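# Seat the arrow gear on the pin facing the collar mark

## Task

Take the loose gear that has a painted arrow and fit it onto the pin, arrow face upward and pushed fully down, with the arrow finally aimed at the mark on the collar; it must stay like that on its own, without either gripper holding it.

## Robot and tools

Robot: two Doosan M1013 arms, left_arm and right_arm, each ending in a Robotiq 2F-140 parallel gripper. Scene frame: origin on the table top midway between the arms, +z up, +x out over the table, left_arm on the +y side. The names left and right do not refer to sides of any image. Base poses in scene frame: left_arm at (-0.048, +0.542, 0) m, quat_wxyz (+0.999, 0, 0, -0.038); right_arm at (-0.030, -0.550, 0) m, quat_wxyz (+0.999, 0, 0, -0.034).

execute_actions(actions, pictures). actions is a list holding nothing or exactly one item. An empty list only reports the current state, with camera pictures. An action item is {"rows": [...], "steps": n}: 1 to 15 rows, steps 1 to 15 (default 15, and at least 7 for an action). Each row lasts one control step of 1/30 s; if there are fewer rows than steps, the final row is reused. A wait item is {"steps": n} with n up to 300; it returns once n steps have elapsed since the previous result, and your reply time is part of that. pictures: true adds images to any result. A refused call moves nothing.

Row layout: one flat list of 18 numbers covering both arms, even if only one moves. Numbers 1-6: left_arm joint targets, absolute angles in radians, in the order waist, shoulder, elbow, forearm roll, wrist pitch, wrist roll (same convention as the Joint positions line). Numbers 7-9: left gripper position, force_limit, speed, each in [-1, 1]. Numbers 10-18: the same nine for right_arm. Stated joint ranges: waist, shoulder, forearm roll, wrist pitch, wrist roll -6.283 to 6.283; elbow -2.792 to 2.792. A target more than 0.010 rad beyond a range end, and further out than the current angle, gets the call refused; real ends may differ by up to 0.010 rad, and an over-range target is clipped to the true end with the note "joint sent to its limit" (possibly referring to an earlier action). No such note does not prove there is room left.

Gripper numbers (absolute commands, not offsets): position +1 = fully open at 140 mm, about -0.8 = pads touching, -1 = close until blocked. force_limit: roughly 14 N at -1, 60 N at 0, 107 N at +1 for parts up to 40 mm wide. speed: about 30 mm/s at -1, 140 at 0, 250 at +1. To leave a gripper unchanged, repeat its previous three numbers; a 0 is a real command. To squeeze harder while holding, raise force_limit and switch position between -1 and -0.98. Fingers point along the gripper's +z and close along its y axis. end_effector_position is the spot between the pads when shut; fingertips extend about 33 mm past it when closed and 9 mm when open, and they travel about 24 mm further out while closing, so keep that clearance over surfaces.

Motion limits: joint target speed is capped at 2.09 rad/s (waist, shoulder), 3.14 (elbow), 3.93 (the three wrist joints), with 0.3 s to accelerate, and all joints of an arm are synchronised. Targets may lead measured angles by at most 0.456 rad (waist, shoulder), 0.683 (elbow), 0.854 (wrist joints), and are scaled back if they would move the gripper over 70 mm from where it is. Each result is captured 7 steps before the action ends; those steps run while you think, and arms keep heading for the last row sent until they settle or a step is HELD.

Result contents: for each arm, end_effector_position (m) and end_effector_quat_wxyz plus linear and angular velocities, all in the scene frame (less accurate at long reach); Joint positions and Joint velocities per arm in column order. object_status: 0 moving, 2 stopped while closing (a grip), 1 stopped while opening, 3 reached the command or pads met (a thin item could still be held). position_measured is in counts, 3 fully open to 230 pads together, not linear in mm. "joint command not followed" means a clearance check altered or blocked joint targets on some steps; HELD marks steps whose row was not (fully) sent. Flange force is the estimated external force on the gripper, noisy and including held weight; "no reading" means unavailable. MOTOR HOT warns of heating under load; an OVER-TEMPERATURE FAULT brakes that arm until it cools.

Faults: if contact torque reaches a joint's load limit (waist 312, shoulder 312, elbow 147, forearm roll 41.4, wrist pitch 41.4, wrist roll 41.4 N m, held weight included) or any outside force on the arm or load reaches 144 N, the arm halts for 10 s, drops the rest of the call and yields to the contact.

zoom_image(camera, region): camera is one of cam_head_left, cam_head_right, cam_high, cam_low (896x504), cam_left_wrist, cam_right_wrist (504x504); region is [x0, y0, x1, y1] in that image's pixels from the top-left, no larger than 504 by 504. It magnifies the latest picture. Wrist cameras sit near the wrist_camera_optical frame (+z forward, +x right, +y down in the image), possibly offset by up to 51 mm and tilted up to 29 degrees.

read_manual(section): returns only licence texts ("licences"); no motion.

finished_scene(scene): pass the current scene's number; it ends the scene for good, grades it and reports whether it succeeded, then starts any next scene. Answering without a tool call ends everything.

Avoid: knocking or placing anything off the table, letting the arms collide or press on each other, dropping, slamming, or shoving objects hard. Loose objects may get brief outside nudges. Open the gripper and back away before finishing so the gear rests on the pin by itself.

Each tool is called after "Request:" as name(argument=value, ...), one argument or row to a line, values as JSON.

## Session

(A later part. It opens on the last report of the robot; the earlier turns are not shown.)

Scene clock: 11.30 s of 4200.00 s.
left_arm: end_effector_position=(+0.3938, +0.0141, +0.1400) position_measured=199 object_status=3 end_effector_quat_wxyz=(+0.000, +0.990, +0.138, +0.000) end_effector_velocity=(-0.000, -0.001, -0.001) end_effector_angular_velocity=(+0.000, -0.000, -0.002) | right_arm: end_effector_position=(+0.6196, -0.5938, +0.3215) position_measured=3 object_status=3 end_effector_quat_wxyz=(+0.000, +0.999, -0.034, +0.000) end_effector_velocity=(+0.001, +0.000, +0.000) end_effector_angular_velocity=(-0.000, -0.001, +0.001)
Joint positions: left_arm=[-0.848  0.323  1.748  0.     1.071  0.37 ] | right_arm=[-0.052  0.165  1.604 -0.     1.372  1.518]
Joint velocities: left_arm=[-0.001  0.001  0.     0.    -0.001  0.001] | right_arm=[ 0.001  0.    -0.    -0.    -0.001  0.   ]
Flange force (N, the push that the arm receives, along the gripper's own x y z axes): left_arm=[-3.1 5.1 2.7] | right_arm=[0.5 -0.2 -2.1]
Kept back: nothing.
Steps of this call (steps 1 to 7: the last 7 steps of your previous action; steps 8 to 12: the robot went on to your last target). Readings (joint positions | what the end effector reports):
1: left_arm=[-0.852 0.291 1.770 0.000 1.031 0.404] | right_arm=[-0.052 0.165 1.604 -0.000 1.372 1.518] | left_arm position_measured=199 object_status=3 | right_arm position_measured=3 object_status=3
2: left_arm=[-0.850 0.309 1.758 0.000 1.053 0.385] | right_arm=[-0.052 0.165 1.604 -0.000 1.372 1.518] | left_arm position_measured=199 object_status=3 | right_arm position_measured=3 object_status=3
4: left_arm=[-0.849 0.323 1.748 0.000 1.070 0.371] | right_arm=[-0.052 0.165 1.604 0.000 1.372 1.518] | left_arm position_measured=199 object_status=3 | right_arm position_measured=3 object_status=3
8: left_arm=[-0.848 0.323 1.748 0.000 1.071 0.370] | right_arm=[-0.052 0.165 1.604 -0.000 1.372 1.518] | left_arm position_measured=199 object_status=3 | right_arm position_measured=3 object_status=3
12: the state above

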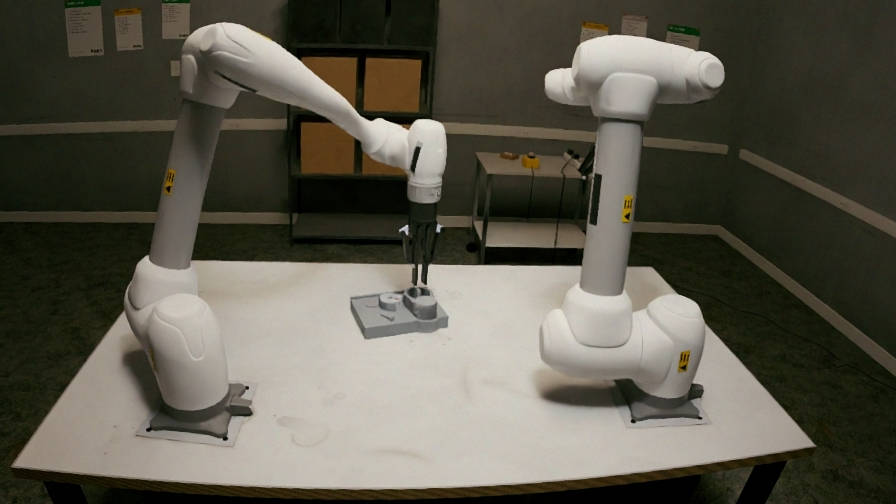

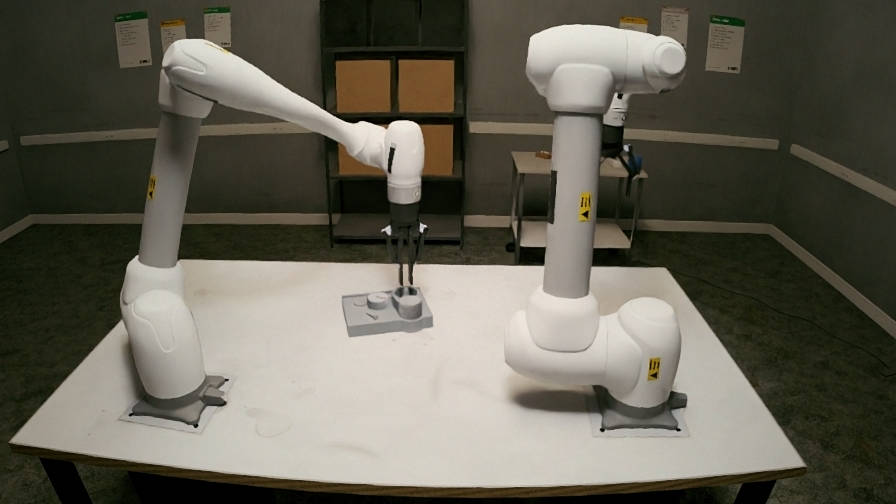

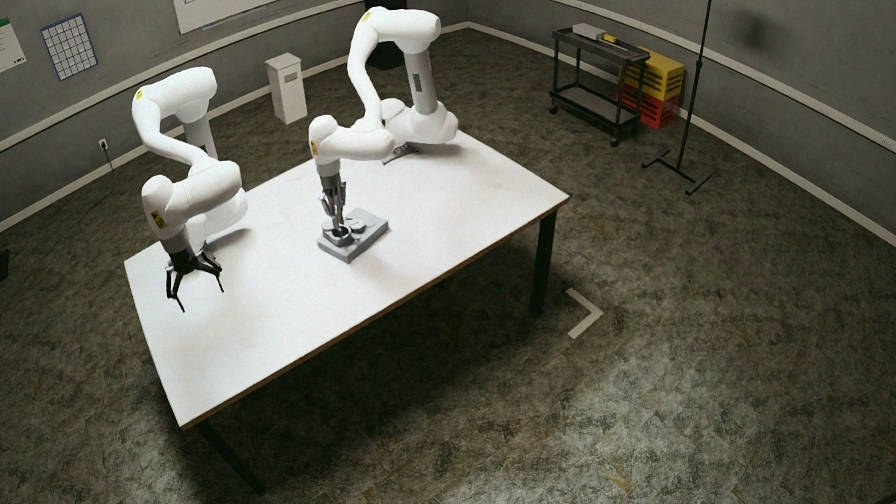

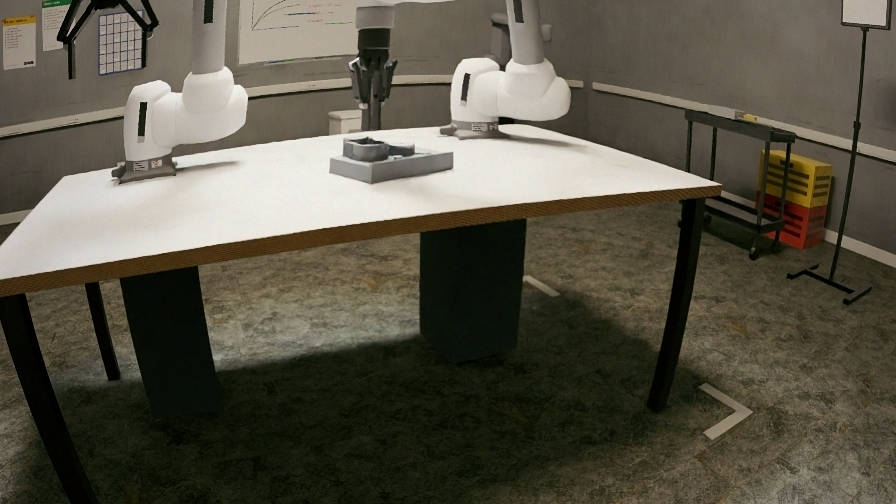

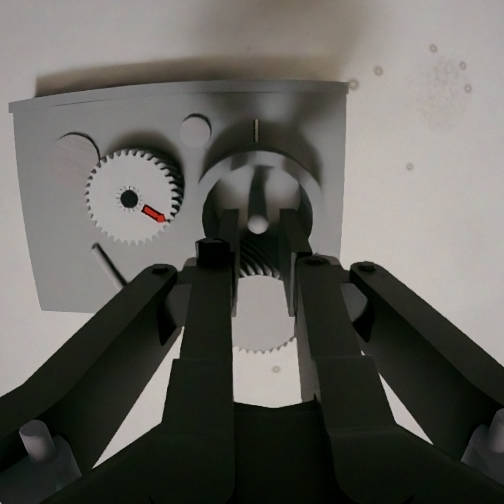

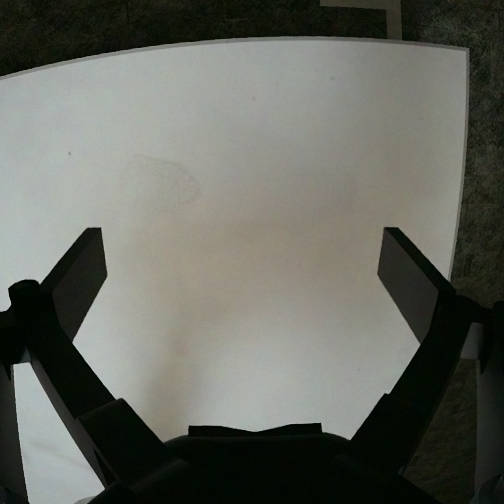

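Request:
execute_actions(
  actions=[
    {"rows":[[-0.7881,0.2348,1.8982,0,1.0086,2.547,0.12,-0.5,0,-0.052,0.165,1.604,0,1.372,1.518,1,0,0]]},
  ],
)

Request:
execute_actions(
  actions=[
    {"steps":27},
  ],
  pictures=true,
)

Scene clock: 12.00 s of 4200.00 s.
left_arm: end_effector_position=(+0.3891, +0.0466, +0.1344) position_measured=150 object_status=0 end_effector_quat_wxyz=(-0.000, +1.000, -0.024, -0.000) end_effector_velocity=(-0.044, +0.267, -0.048) end_effector_angular_velocity=(+0.003, +0.002, -2.753) | right_arm: end_effector_position=(+0.6196, -0.5938, +0.3215) position_measured=3 object_status=3 end_effector_quat_wxyz=(+0.000, +0.999, -0.034, +0.000) end_effector_velocity=(+0.001, +0.000, +0.000) end_effector_angular_velocity=(-0.000, -0.001, +0.000)
Joint positions: left_arm=[-0.824  0.288  1.808  0.     1.046  0.718] | right_arm=[-0.052  0.165  1.604  0.     1.372  1.518]
Joint velocities: left_arm=[ 0.199 -0.289  0.493  0.001 -0.2    2.952] | right_arm=[ 0.     0.    -0.001 -0.    -0.    -0.   ]
Flange force (N, the push that the arm receives, along the gripper's own x y z axes): left_arm=[-1.7 2.6 0.0] | right_arm=[-1.8 0.7 -2.3]
Steps of this call (steps 1 to 13: the robot went on to your last target; steps 14 to 21: the first 8 steps of this action). Readings (joint positions | what the end effector reports):
14: left_arm=[-0.848 0.323 1.748 0.000 1.071 0.370] | right_arm=[-0.052 0.165 1.604 -0.000 1.372 1.518] | left_arm position_measured=199 object_status=0 | right_arm position_measured=3 object_status=3
15: left_arm=[-0.848 0.322 1.748 0.000 1.071 0.377] | right_arm=[-0.052 0.165 1.604 0.000 1.372 1.518] | left_arm position_measured=196 object_status=0 | right_arm position_measured=3 object_status=3
17: left_arm=[-0.844 0.317 1.758 0.000 1.067 0.433] | right_arm=[-0.052 0.165 1.604 -0.000 1.372 1.518] | left_arm position_measured=180 object_status=0 | right_arm position_measured=3 object_status=3
21: the state above

Scene clock: 12.90 s of 4200.00 s.
left_arm: end_effector_position=(+0.3792, +0.0951, +0.1250) position_measured=114 object_status=3 end_effector_quat_wxyz=(-0.000, -0.606, +0.796, +0.000) end_effector_velocity=(+0.001, +0.000, +0.000) end_effector_angular_velocity=(+0.000, -0.003, -0.002) | right_arm: end_effector_position=(+0.6196, -0.5938, +0.3215) position_measured=3 object_status=3 end_effector_quat_wxyz=(+0.000, +0.999, -0.034, +0.000) end_effector_velocity=(+0.000, +0.000, +0.000) end_effector_angular_velocity=(-0.000, -0.001, +0.001)
Joint positions: left_arm=[-0.788  0.235  1.898 -0.     1.009  2.547] | right_arm=[-0.052  0.165  1.604 -0.     1.372  1.518]
Joint velocities: left_arm=[ 0.    -0.    -0.     0.002 -0.001  0.001] | right_arm=[ 0.001 -0.    -0.    -0.    -0.001 -0.   ]
Flange force (N, the push that the arm receives, along the gripper's own x y z axes): left_arm=[6.4 -0.1 3.2] | right_arm=[-1.2 1.5 -2.3]
Kept back: nothing.
Steps of this call (steps 1 to 7: the last 7 steps of your previous action; steps 8 to 27: the robot went on to your last target). Readings (joint positions | what the end effector reports):
1: left_arm=[-0.818 0.278 1.824 -0.000 1.039 0.826] | right_arm=[-0.052 0.165 1.604 -0.000 1.372 1.518] | left_arm position_measured=143 object_status=0 | right_arm position_measured=3 object_status=3
2: left_arm=[-0.812 0.270 1.839 -0.000 1.033 0.947] | right_arm=[-0.052 0.165 1.604 -0.000 1.372 1.518] | left_arm position_measured=135 object_status=0 | right_arm position_measured=3 object_status=3
4: left_arm=[-0.803 0.257 1.861 -0.000 1.024 1.201] | right_arm=[-0.052 0.165 1.604 -0.000 1.372 1.518] | left_arm position_measured=120 object_status=0 | right_arm position_measured=3 object_status=3
8: left_arm=[-0.794 0.243 1.884 -0.000 1.015 1.703] | right_arm=[-0.052 0.165 1.604 -0.000 1.372 1.518] | left_arm position_measured=114 object_status=0 | right_arm position_measured=3 object_status=3
27: the state above

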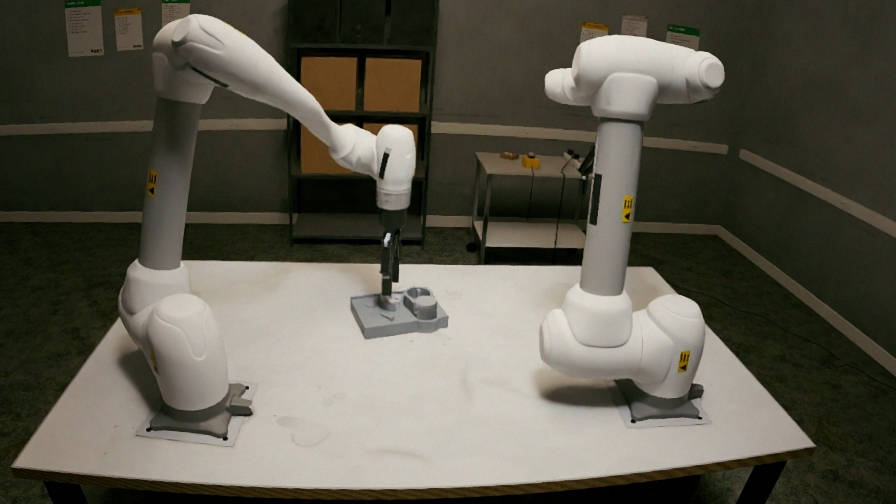

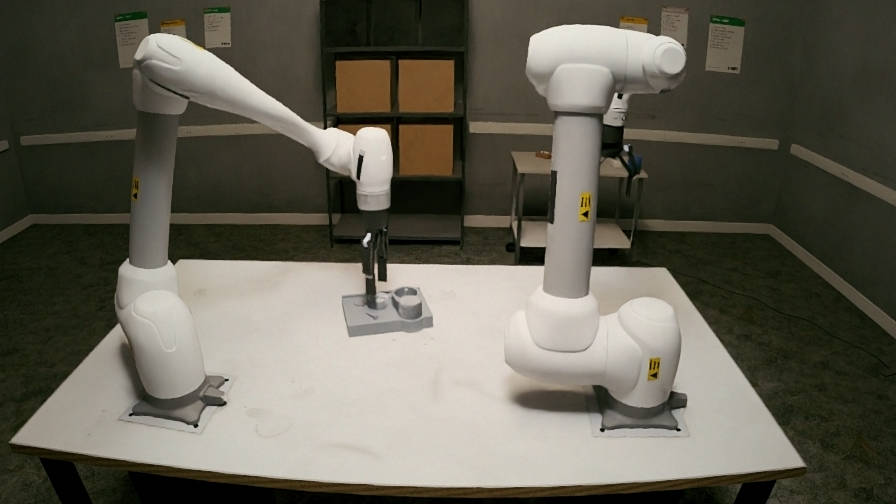

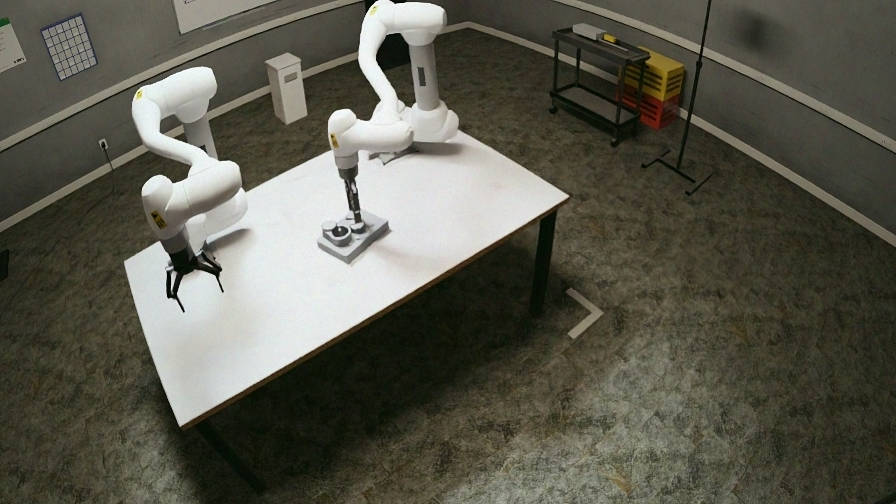

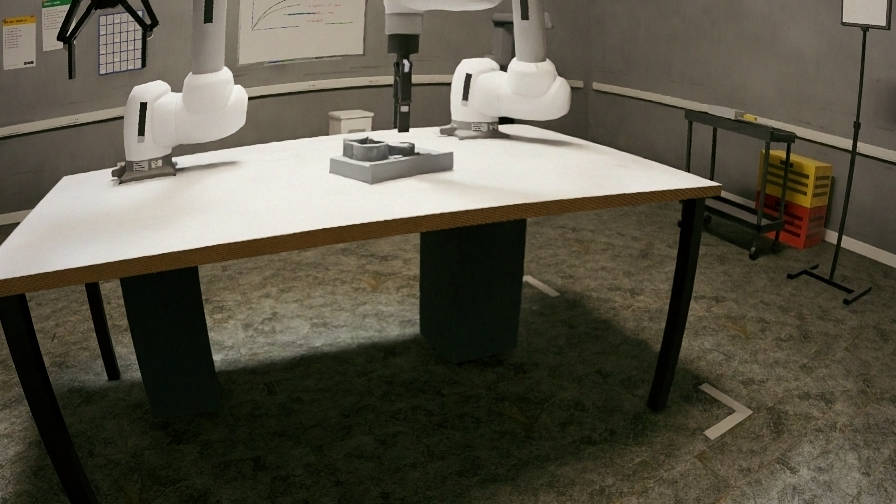

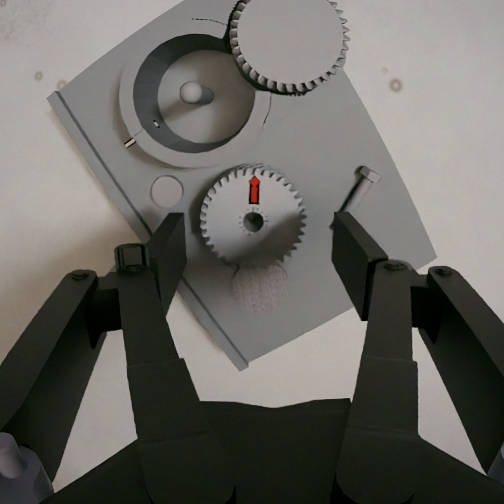

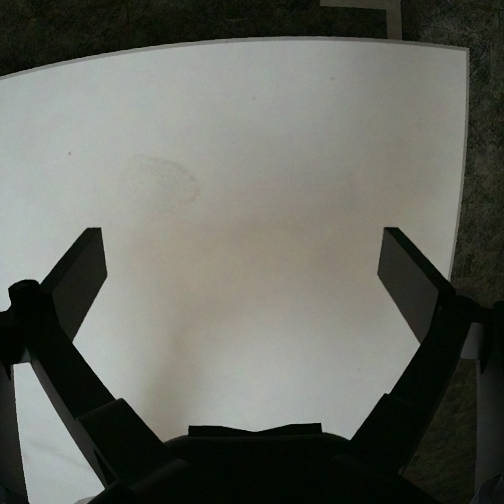

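Request:
zoom_image(
  camera="cam_left_wrist",
  region=[100, 0, 360, 290],
)

Region (100, 0, 360, 290) of cam_left_wrist's 504x504 image, scaled by 1.738, with more detail than that image has; it fills the left 452 columns of this view, and the rest is white.

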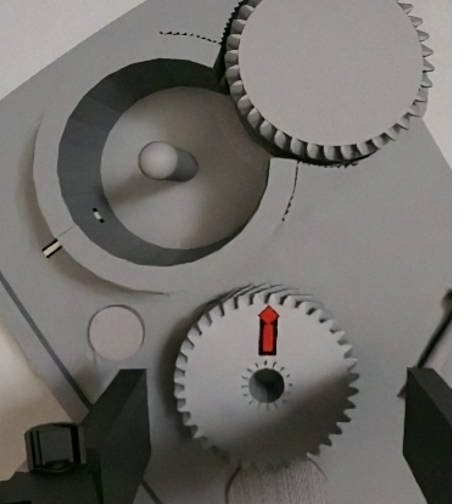

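Request:
execute_actions(
  actions=[
    {"rows":[[-0.7853,0.2761,1.9273,0,0.9382,2.57,0.12,-0.5,0,-0.052,0.165,1.604,0,1.372,1.518,1,0,0]],"steps":10},
  ],
)

Request:
execute_actions(
  actions=[
    {"rows":[[-0.7853,0.2761,1.9273,0,0.9382,2.57,-1,-0.5,-0.5,-0.052,0.165,1.604,0,1.372,1.518,1,0,0]]},
  ],
)

Request:
execute_actions(
  actions=[
    {"steps":8},
  ],
  pictures=true,
)

Request:
zoom_image(
  camera="cam_left_wrist",
  region=[170, 150, 350, 330],
)

Scene clock: 13.70 s of 4200.00 s.
left_arm: end_effector_position=(+0.3808, +0.0942, +0.1116) position_measured=114 object_status=3 end_effector_quat_wxyz=(+0.000, -0.603, +0.798, -0.001) end_effector_velocity=(+0.030, -0.007, -0.410) end_effector_angular_velocity=(+0.010, +0.009, -0.206) | right_arm: end_effector_position=(+0.6196, -0.5938, +0.3215) position_measured=3 object_status=3 end_effector_quat_wxyz=(+0.000, +0.999, -0.034, +0.000) end_effector_velocity=(+0.000, -0.002, -0.000) end_effector_angular_velocity=(-0.000, -0.001, -0.003)
Joint positions: left_arm=[-0.787  0.249  1.908 -0.     0.983  2.555] | right_arm=[-0.052  0.165  1.604 -0.     1.372  1.518]
Joint velocities: left_arm=[ 0.031  0.43   0.308 -0.001 -0.725  0.238] | right_arm=[-0.003 -0.     0.    -0.    -0.001  0.   ]
Flange force (N, the push that the arm receives, along the gripper's own x y z axes): left_arm=[4.2 -0.8 2.6] | right_arm=[-2.7 2.8 -1.9]
Steps of this call (steps 1 to 21: the robot went on to your last target; steps 22 to 24: the first 3 steps of this action). Readings (joint positions | what the end effector reports):
22: left_arm=[-0.788 0.235 1.898 -0.000 1.008 2.547] | right_arm=[-0.052 0.165 1.604 -0.000 1.372 1.518] | left_arm position_measured=114 object_status=3 | right_arm position_measured=3 object_status=3
23: left_arm=[-0.788 0.238 1.900 -0.000 1.002 2.549] | right_arm=[-0.052 0.165 1.604 0.000 1.372 1.518] | left_arm position_measured=114 object_status=3 | right_arm position_measured=3 object_status=3
24: the state above

Scene clock: 14.20 s of 4200.00 s.
left_arm: end_effector_position=(+0.3823, +0.0942, +0.0861) position_measured=138 object_status=0 end_effector_quat_wxyz=(-0.000, -0.598, +0.802, -0.000) end_effector_velocity=(-0.000, -0.000, +0.000) end_effector_angular_velocity=(+0.000, +0.000, -0.001) | right_arm: end_effector_position=(+0.6196, -0.5938, +0.3215) position_measured=3 object_status=3 end_effector_quat_wxyz=(+0.000, +0.999, -0.034, +0.000) end_effector_velocity=(-0.000, -0.001, +0.000) end_effector_angular_velocity=(-0.000, +0.000, -0.001)
Joint positions: left_arm=[-0.785  0.276  1.927 -0.     0.938  2.57 ] | right_arm=[-0.052  0.165  1.604  0.     1.372  1.518]
Joint velocities: left_arm=[-0.     0.    -0.    -0.     0.     0.001] | right_arm=[-0.001  0.    -0.    -0.     0.001 -0.   ]
Flange force (N, the push that the arm receives, along the gripper's own x y z axes): left_arm=[4.7 0.9 -12.7] | right_arm=[-1.5 0.9 -1.8]
Steps of this call (steps 1 to 7: the last 7 steps of your previous action; steps 8 to 15: the first 8 steps of this action). Readings (joint positions | what the end effector reports):
8: left_arm=[-0.785 0.276 1.927 -0.000 0.938 2.570] | right_arm=[-0.052 0.165 1.604 -0.000 1.372 1.518] | left_arm position_measured=114 object_status=0 | right_arm position_measured=3 object_status=3
9: left_arm=[-0.785 0.276 1.927 -0.000 0.938 2.570] | right_arm=[-0.052 0.165 1.604 -0.000 1.372 1.518] | left_arm position_measured=116 object_status=0 | right_arm position_measured=3 object_status=3
11: left_arm=[-0.785 0.276 1.927 -0.000 0.938 2.570] | right_arm=[-0.052 0.165 1.604 -0.000 1.372 1.518] | left_arm position_measured=125 object_status=0 | right_arm position_measured=3 object_status=3
15: the state above

Scene clock: 14.47 s of 4200.00 s.
left_arm: end_effector_position=(+0.3823, +0.0942, +0.0861) position_measured=138 object_status=2 end_effector_quat_wxyz=(-0.000, -0.598, +0.802, -0.000) end_effector_velocity=(-0.000, +0.002, -0.002) end_effector_angular_velocity=(+0.004, +0.002, +0.001) | right_arm: end_effector_position=(+0.6196, -0.5938, +0.3215) position_measured=3 object_status=3 end_effector_quat_wxyz=(+0.000, +0.999, -0.034, +0.000) end_effector_velocity=(-0.000, -0.001, +0.000) end_effector_angular_velocity=(+0.000, +0.000, -0.001)
Joint positions: left_arm=[-0.785  0.276  1.927 -0.     0.938  2.57 ] | right_arm=[-0.052  0.165  1.604 -0.     1.372  1.518]
Joint velocities: left_arm=[ 0.001  0.002  0.002  0.001  0.001 -0.   ] | right_arm=[-0.001  0.    -0.     0.     0.001 -0.   ]
Flange force (N, the push that the arm receives, along the gripper's own x y z axes): left_arm=[4.0 2.6 -11.5] | right_arm=[-1.2 1.5 -2.0]
Kept back: nothing.
Steps of this call (steps 1 to 7: the last 7 steps of your previous action; step 8: the robot went on to your last target). Readings (joint positions | what the end effector reports):
1: left_arm=[-0.785 0.276 1.927 -0.000 0.938 2.570] | right_arm=[-0.052 0.165 1.604 -0.000 1.372 1.518] | left_arm position_measured=138 object_status=0 | right_arm position_measured=3 object_status=3
2: left_arm=[-0.785 0.276 1.927 -0.000 0.938 2.570] | right_arm=[-0.052 0.165 1.604 -0.000 1.372 1.518] | left_arm position_measured=138 object_status=0 | right_arm position_measured=3 object_status=3
4: left_arm=[-0.785 0.276 1.927 -0.000 0.938 2.570] | right_arm=[-0.052 0.165 1.604 -0.000 1.372 1.518] | left_arm position_measured=138 object_status=0 | right_arm position_measured=3 object_status=3
8: the state above

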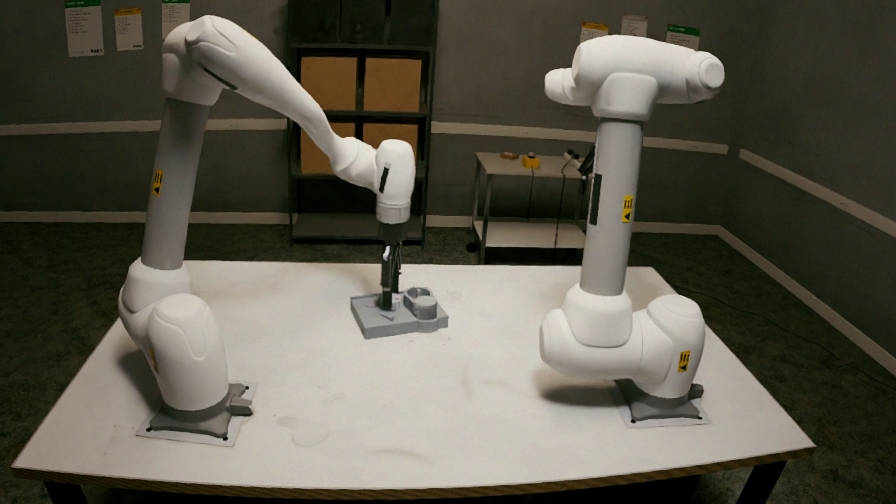

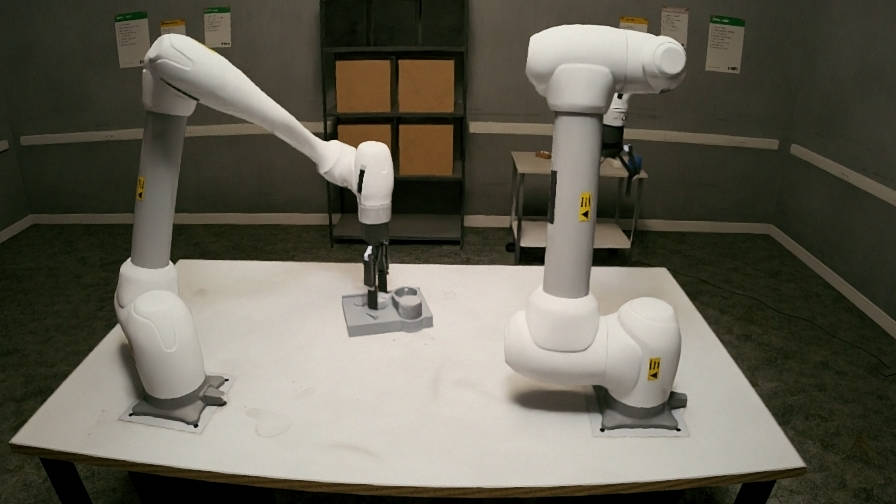

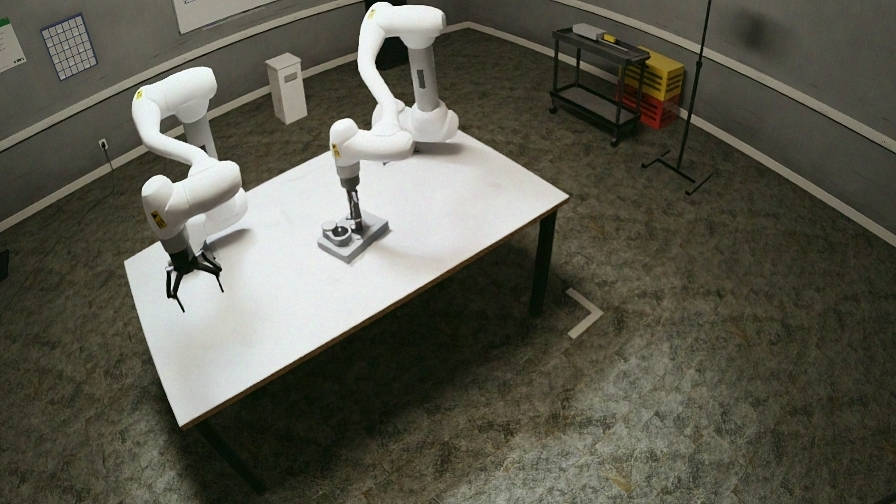

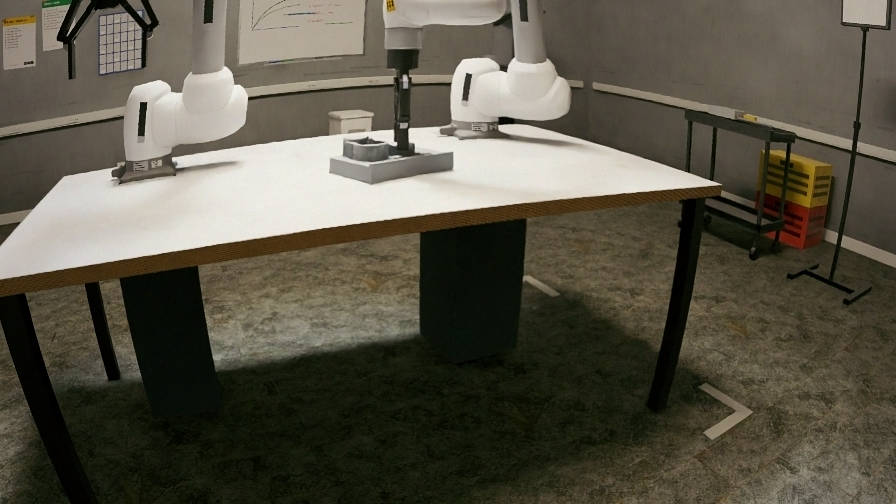

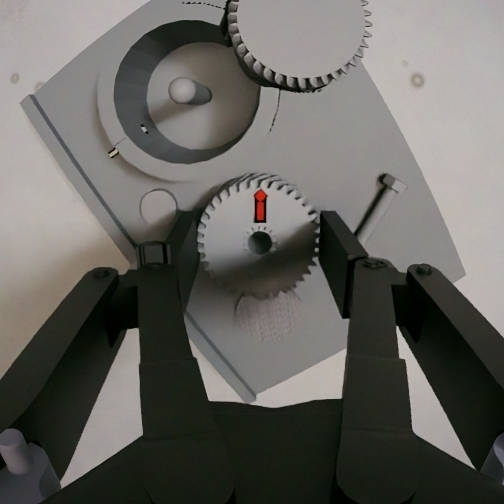

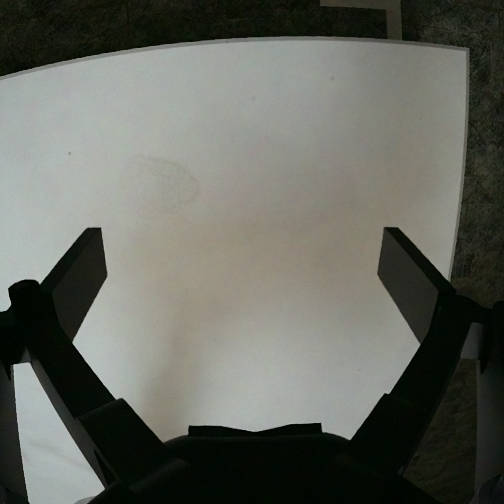

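Region (170, 150, 350, 330) of cam_left_wrist's 504x504 image, scaled by 2.800, with more detail than that image has.

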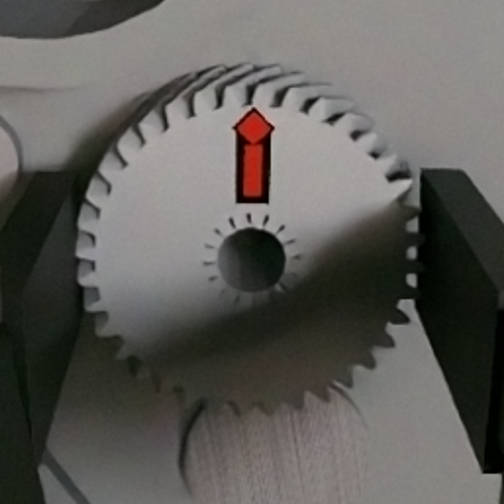

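Request:
execute_actions(
  actions=[
    {"rows":[[-0.7853,0.216,1.871,0,1.0546,2.5,-1,-0.5,-0.5,-0.052,0.165,1.604,0,1.372,1.518,1,0,0]],"steps":10},
  ],
)

Request:
execute_actions(
  actions=[
    {"rows":[[-0.8485,0.3163,1.7399,0,1.0854,-0.52,-1,-0.5,-0.5,-0.052,0.165,1.604,0,1.372,1.518,1,0,0]]},
  ],
)

Request:
execute_actions(
  actions=[
    {"steps":30},
  ],
)

Request:
execute_actions(
  actions=[
    {"rows":[[-0.8485,0.323,1.7477,0,1.0709,-0.52,-1,-0.5,-0.5,-0.052,0.165,1.604,0,1.372,1.518,1,0,0]]},
  ],
  pictures=true,
)

Request:
zoom_image(
  camera="cam_low",
  region=[320, 80, 460, 190],
)

Scene clock: 15.47 s of 4200.00 s.
left_arm: end_effector_position=(+0.3818, +0.0948, +0.0997) position_measured=138 object_status=2 end_effector_quat_wxyz=(-0.000, -0.604, +0.797, +0.001) end_effector_velocity=(+0.015, -0.018, +0.456) end_effector_angular_velocity=(-0.024, -0.022, +0.495) | right_arm: end_effector_position=(+0.6196, -0.5938, +0.3215) position_measured=3 object_status=3 end_effector_quat_wxyz=(+0.000, +0.999, -0.034, +0.000) end_effector_velocity=(-0.000, -0.001, -0.001) end_effector_angular_velocity=(-0.000, +0.000, -0.001)
Joint positions: left_arm=[-0.785  0.263  1.915 -0.     0.966  2.553] | right_arm=[-0.052  0.165  1.604 -0.     1.372  1.518]
Joint velocities: left_arm=[-0.001 -0.428 -0.415 -0.     0.811 -0.496] | right_arm=[-0.001  0.     0.001 -0.    -0.001  0.   ]
Flange force (N, the push that the arm receives, along the gripper's own x y z axes): left_arm=[5.4 1.6 14.9] | right_arm=[-0.7 0.1 -2.9]
Steps of this call (steps 1 to 15: the robot went on to your last target; steps 16 to 27: nothing new was sent; steps 28 to 30: the first 3 steps of this action). Readings (joint positions | what the end effector reports):
28: left_arm=[-0.785 0.276 1.927 -0.000 0.938 2.570] | right_arm=[-0.052 0.165 1.604 -0.000 1.372 1.518] | left_arm position_measured=138 object_status=2 | right_arm position_measured=3 object_status=3
29: left_arm=[-0.785 0.273 1.925 -0.000 0.945 2.566] | right_arm=[-0.052 0.165 1.604 -0.000 1.372 1.518] | left_arm position_measured=138 object_status=2 | right_arm position_measured=3 object_status=3
30: the state above

Scene clock: 15.97 s of 4200.00 s.
left_arm: end_effector_position=(+0.3878, +0.0630, +0.1471) position_measured=138 object_status=2 end_effector_quat_wxyz=(-0.000, +0.743, -0.670, -0.002) end_effector_velocity=(+0.042, -0.263, -0.002) end_effector_angular_velocity=(+0.004, -0.010, +2.746) | right_arm: end_effector_position=(+0.6196, -0.5938, +0.3215) position_measured=3 object_status=3 end_effector_quat_wxyz=(+0.000, +0.999, -0.034, +0.000) end_effector_velocity=(-0.001, +0.000, -0.001) end_effector_angular_velocity=(+0.001, +0.002, +0.000)
Joint positions: left_arm=[-0.81   0.26   1.819  0.     1.067  2.152] | right_arm=[-0.052  0.165  1.604 -0.     1.372  1.518]
Joint velocities: left_arm=[-0.206  0.325 -0.426 -0.003  0.098 -2.951] | right_arm=[0.    0.    0.001 0.001 0.001 0.   ]
Flange force (N, the push that the arm receives, along the gripper's own x y z axes): left_arm=[1.1 0.4 8.5] | right_arm=[-2.5 2.7 -2.4]
Steps of this call (steps 1 to 7: the last 7 steps of your previous action; steps 8 to 15: the first 8 steps of this action). Readings (joint positions | what the end effector reports):
8: left_arm=[-0.785 0.216 1.871 0.000 1.055 2.500] | right_arm=[-0.052 0.165 1.604 -0.000 1.372 1.518] | left_arm position_measured=138 object_status=2 | right_arm position_measured=3 object_status=3
9: left_arm=[-0.785 0.218 1.870 0.000 1.055 2.493] | right_arm=[-0.052 0.165 1.604 0.000 1.372 1.518] | left_arm position_measured=138 object_status=2 | right_arm position_measured=3 object_status=3
11: left_arm=[-0.789 0.225 1.862 0.000 1.057 2.437] | right_arm=[-0.052 0.165 1.604 0.000 1.372 1.518] | left_arm position_measured=138 object_status=2 | right_arm position_measured=3 object_status=3
15: the state above

Scene clock: 16.97 s of 4200.00 s.
left_arm: end_effector_position=(+0.3937, +0.0142, +0.1484) position_measured=138 object_status=2 end_effector_quat_wxyz=(-0.000, +0.835, +0.551, +0.000) end_effector_velocity=(+0.002, -0.000, +0.001) end_effector_angular_velocity=(-0.001, -0.003, +0.001) | right_arm: end_effector_position=(+0.6196, -0.5938, +0.3215) position_measured=3 object_status=3 end_effector_quat_wxyz=(+0.000, +0.999, -0.034, +0.000) end_effector_velocity=(-0.000, -0.001, -0.001) end_effector_angular_velocity=(-0.000, +0.001, -0.001)
Joint positions: left_arm=[-0.848  0.316  1.74   0.     1.085 -0.52 ] | right_arm=[-0.052  0.165  1.604 -0.     1.372  1.518]
Joint velocities: left_arm=[ 0.001  0.    -0.002  0.002 -0.001 -0.001] | right_arm=[-0.001  0.     0.001 -0.    -0.001 -0.   ]
Flange force (N, the push that the arm receives, along the gripper's own x y z axes): left_arm=[-3.9 -1.4 7.1] | right_arm=[-1.7 1.2 -2.5]
Kept back: nothing.
Steps of this call (steps 1 to 7: the last 7 steps of your previous action; steps 8 to 30: the robot went on to your last target). Readings (joint positions | what the end effector reports):
1: left_arm=[-0.817 0.271 1.804 0.000 1.070 2.044] | right_arm=[-0.052 0.165 1.604 0.000 1.372 1.518] | left_arm position_measured=138 object_status=2 | right_arm position_measured=3 object_status=3
2: left_arm=[-0.823 0.280 1.792 0.000 1.073 1.923] | right_arm=[-0.052 0.165 1.604 -0.000 1.372 1.518] | left_arm position_measured=138 object_status=2 | right_arm position_measured=3 object_status=3
4: left_arm=[-0.833 0.293 1.772 0.000 1.078 1.669] | right_arm=[-0.052 0.165 1.604 -0.000 1.372 1.518] | left_arm position_measured=138 object_status=2 | right_arm position_measured=3 object_status=3
8: left_arm=[-0.843 0.307 1.752 0.000 1.082 1.167] | right_arm=[-0.052 0.165 1.604 -0.000 1.372 1.518] | left_arm position_measured=138 object_status=2 | right_arm position_measured=3 object_status=3
30: the state above

Scene clock: 17.23 s of 4200.00 s.
left_arm: end_effector_position=(+0.3937, +0.0141, +0.1399) position_measured=138 object_status=2 end_effector_quat_wxyz=(-0.000, +0.835, +0.551, -0.000) end_effector_velocity=(-0.001, +0.000, -0.001) end_effector_angular_velocity=(-0.000, -0.000, -0.001) | right_arm: end_effector_position=(+0.6196, -0.5938, +0.3215) position_measured=3 object_status=3 end_effector_quat_wxyz=(+0.000, +0.999, -0.034, +0.000) end_effector_velocity=(-0.000, -0.001, +0.000) end_effector_angular_velocity=(-0.001, +0.001, -0.001)
Joint positions: left_arm=[-0.849  0.323  1.748  0.     1.071 -0.52 ] | right_arm=[-0.052  0.165  1.604 -0.     1.372  1.518]
Joint velocities: left_arm=[-0.001 -0.     0.002 -0.    -0.003  0.   ] | right_arm=[-0.001 -0.    -0.    -0.001  0.001  0.   ]
Flange force (N, the push that the arm receives, along the gripper's own x y z axes): left_arm=[-5.7 -2.7 7.3] | right_arm=[-3.2 2.7 -0.7]
Steps of this call (steps 1 to 8: the first 8 steps of this action). Readings (joint positions | what the end effector reports):
1: left_arm=[-0.848 0.316 1.740 0.000 1.085 -0.520] | right_arm=[-0.052 0.165 1.604 -0.000 1.372 1.518] | left_arm position_measured=138 object_status=2 | right_arm position_measured=3 object_status=3
2: left_arm=[-0.848 0.319 1.742 0.000 1.080 -0.520] | right_arm=[-0.052 0.165 1.604 -0.000 1.372 1.518] | left_arm position_measured=138 object_status=2 | right_arm position_measured=3 object_status=3
4: left_arm=[-0.849 0.323 1.748 0.000 1.072 -0.520] | right_arm=[-0.052 0.165 1.604 -0.000 1.372 1.518] | left_arm position_measured=138 object_status=2 | right_arm position_measured=3 object_status=3
8: the state above

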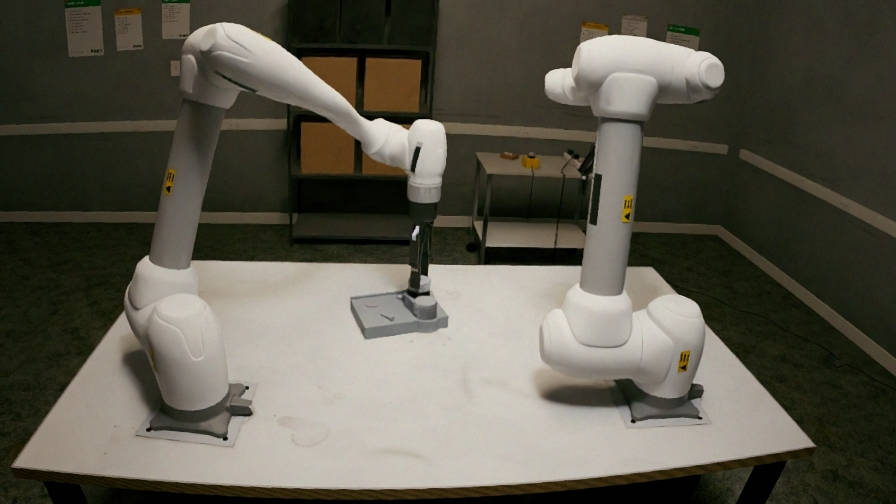

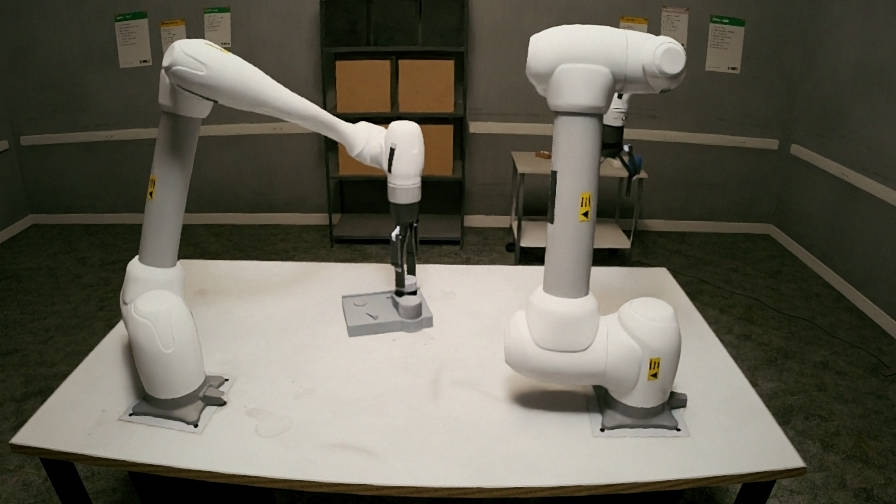

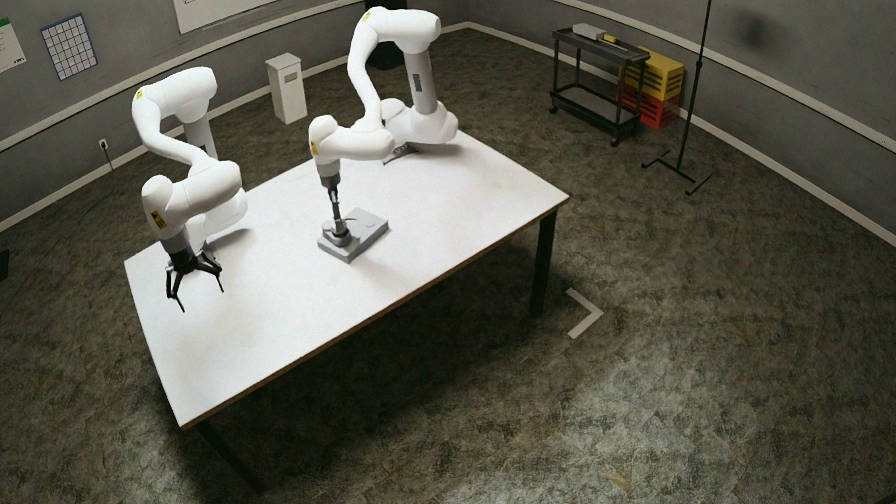

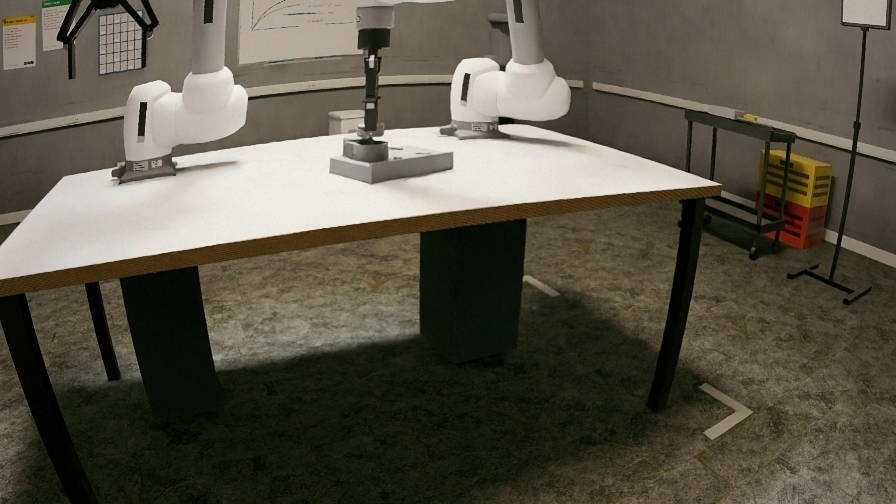

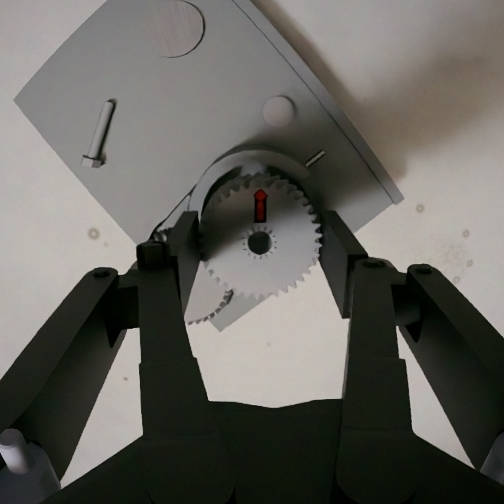

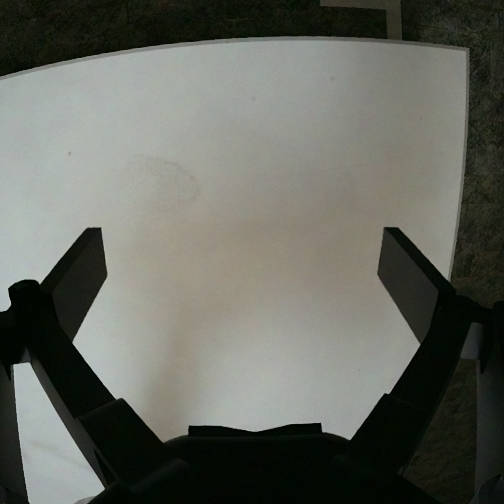

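Region (320, 80, 460, 190) of cam_low's 896x504 image, scaled by 3.600, with more detail than that image has; it fills the top 396 rows of this view, and the rest is white.

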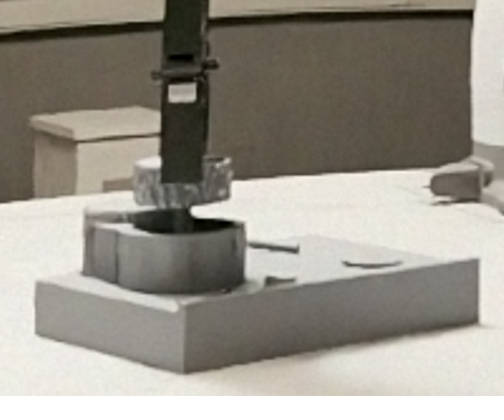

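Request:
execute_actions(
  actions=[
    {"rows":[[-0.8485,0.3246,1.7496,0,1.0674,-0.52,-1,-0.5,-0.5,-0.052,0.165,1.604,0,1.372,1.518,1,0,0],[-0.8485,0.3262,1.7514,0,1.064,-0.52,-1,-0.5,-0.5,-0.052,0.165,1.604,0,1.372,1.518,1,0,0],[-0.8485,0.3278,1.7533,0,1.0605,-0.52,-1,-0.5,-0.5,-0.052,0.165,1.604,0,1.372,1.518,1,0,0],[-0.8485,0.3294,1.7551,0,1.0571,-0.52,-1,-0.5,-0.5,-0.052,0.165,1.604,0,1.372,1.518,1,0,0]]},
  ],
)

Request:
execute_actions(
  actions=[
    {"rows":[[-0.8485,0.331,1.7569,0,1.0537,-0.52,-1,-0.5,-0.5,-0.052,0.165,1.604,0,1.372,1.518,1,0,0]]},
  ],
)

Scene clock: 17.87 s of 4200.00 s.
left_arm: end_effector_position=(+0.3936, +0.0142, +0.1319) position_measured=138 object_status=2 end_effector_quat_wxyz=(-0.000, +0.835, +0.551, -0.000) end_effector_velocity=(+0.000, -0.000, -0.000) end_effector_angular_velocity=(-0.002, -0.001, -0.000) | right_arm: end_effector_position=(+0.6196, -0.5938, +0.3215) position_measured=3 object_status=3 end_effector_quat_wxyz=(+0.000, +0.999, -0.034, +0.000) end_effector_velocity=(+0.000, -0.001, +0.000) end_effector_angular_velocity=(-0.000, -0.002, -0.001)
Joint positions: left_arm=[-0.849  0.329  1.755  0.     1.057 -0.52 ] | right_arm=[-0.052  0.165  1.604  0.     1.372  1.518]
Joint velocities: left_arm=[-0.    -0.     0.     0.    -0.002  0.   ] | right_arm=[-0.001 -0.    -0.    -0.    -0.001  0.   ]
Flange force (N, the push that the arm receives, along the gripper's own x y z axes): left_arm=[-3.4 -15.9 3.7] | right_arm=[0.6 2.2 -2.6]
Steps of this call (steps 1 to 7: the last 7 steps of your previous action; steps 8 to 11: the robot went on to your last target; steps 12 to 19: the first 8 steps of this action). Readings (joint positions | what the end effector reports):
12: left_arm=[-0.849 0.323 1.748 0.000 1.071 -0.520] | right_arm=[-0.052 0.165 1.604 -0.000 1.372 1.518] | left_arm position_measured=138 object_status=2 | right_arm position_measured=3 object_status=3
13: left_arm=[-0.849 0.324 1.748 0.000 1.069 -0.520] | right_arm=[-0.052 0.165 1.604 -0.000 1.372 1.518] | left_arm position_measured=138 object_status=2 | right_arm position_measured=3 object_status=3
15: left_arm=[-0.849 0.327 1.752 0.000 1.063 -0.520] | right_arm=[-0.052 0.165 1.604 -0.000 1.372 1.518] | left_arm position_measured=138 object_status=2 | right_arm position_measured=3 object_status=3
19: the state above

Scene clock: 18.37 s of 4200.00 s.
left_arm: end_effector_position=(+0.3937, +0.0141, +0.1300) position_measured=138 object_status=2 end_effector_quat_wxyz=(-0.000, +0.835, +0.551, +0.000) end_effector_velocity=(-0.000, -0.000, -0.000) end_effector_angular_velocity=(+0.001, -0.000, -0.001) | right_arm: end_effector_position=(+0.6196, -0.5938, +0.3215) position_measured=3 object_status=3 end_effector_quat_wxyz=(+0.000, +0.999, -0.034, +0.000) end_effector_velocity=(+0.001, -0.001, +0.000) end_effector_angular_velocity=(-0.000, -0.002, -0.001)
Joint positions: left_arm=[-0.849  0.331  1.757  0.     1.054 -0.52 ] | right_arm=[-0.052  0.165  1.604 -0.     1.372  1.518]
Joint velocities: left_arm=[-0.001  0.001 -0.     0.001  0.    -0.   ] | right_arm=[-0.001  0.    -0.     0.    -0.002  0.   ]
Flange force (N, the push that the arm receives, along the gripper's own x y z axes): left_arm=[-2.0 -25.2 2.1] | right_arm=[-1.2 1.6 -1.9]
Steps of this call (steps 1 to 7: the last 7 steps of your previous action; steps 8 to 15: the first 8 steps of this action). Readings (joint positions | what the end effector reports):
8: left_arm=[-0.849 0.329 1.755 0.000 1.057 -0.520] | right_arm=[-0.052 0.165 1.604 0.000 1.372 1.518] | left_arm position_measured=138 object_status=2 | right_arm position_measured=3 object_status=3
9: left_arm=[-0.849 0.330 1.756 0.000 1.055 -0.520] | right_arm=[-0.052 0.165 1.604 -0.000 1.372 1.518] | left_arm position_measured=138 object_status=2 | right_arm position_measured=3 object_status=3
11: left_arm=[-0.849 0.331 1.757 0.000 1.054 -0.520] | right_arm=[-0.052 0.165 1.604 -0.000 1.372 1.518] | left_arm position_measured=138 object_status=2 | right_arm position_measured=3 object_status=3
15: the state above


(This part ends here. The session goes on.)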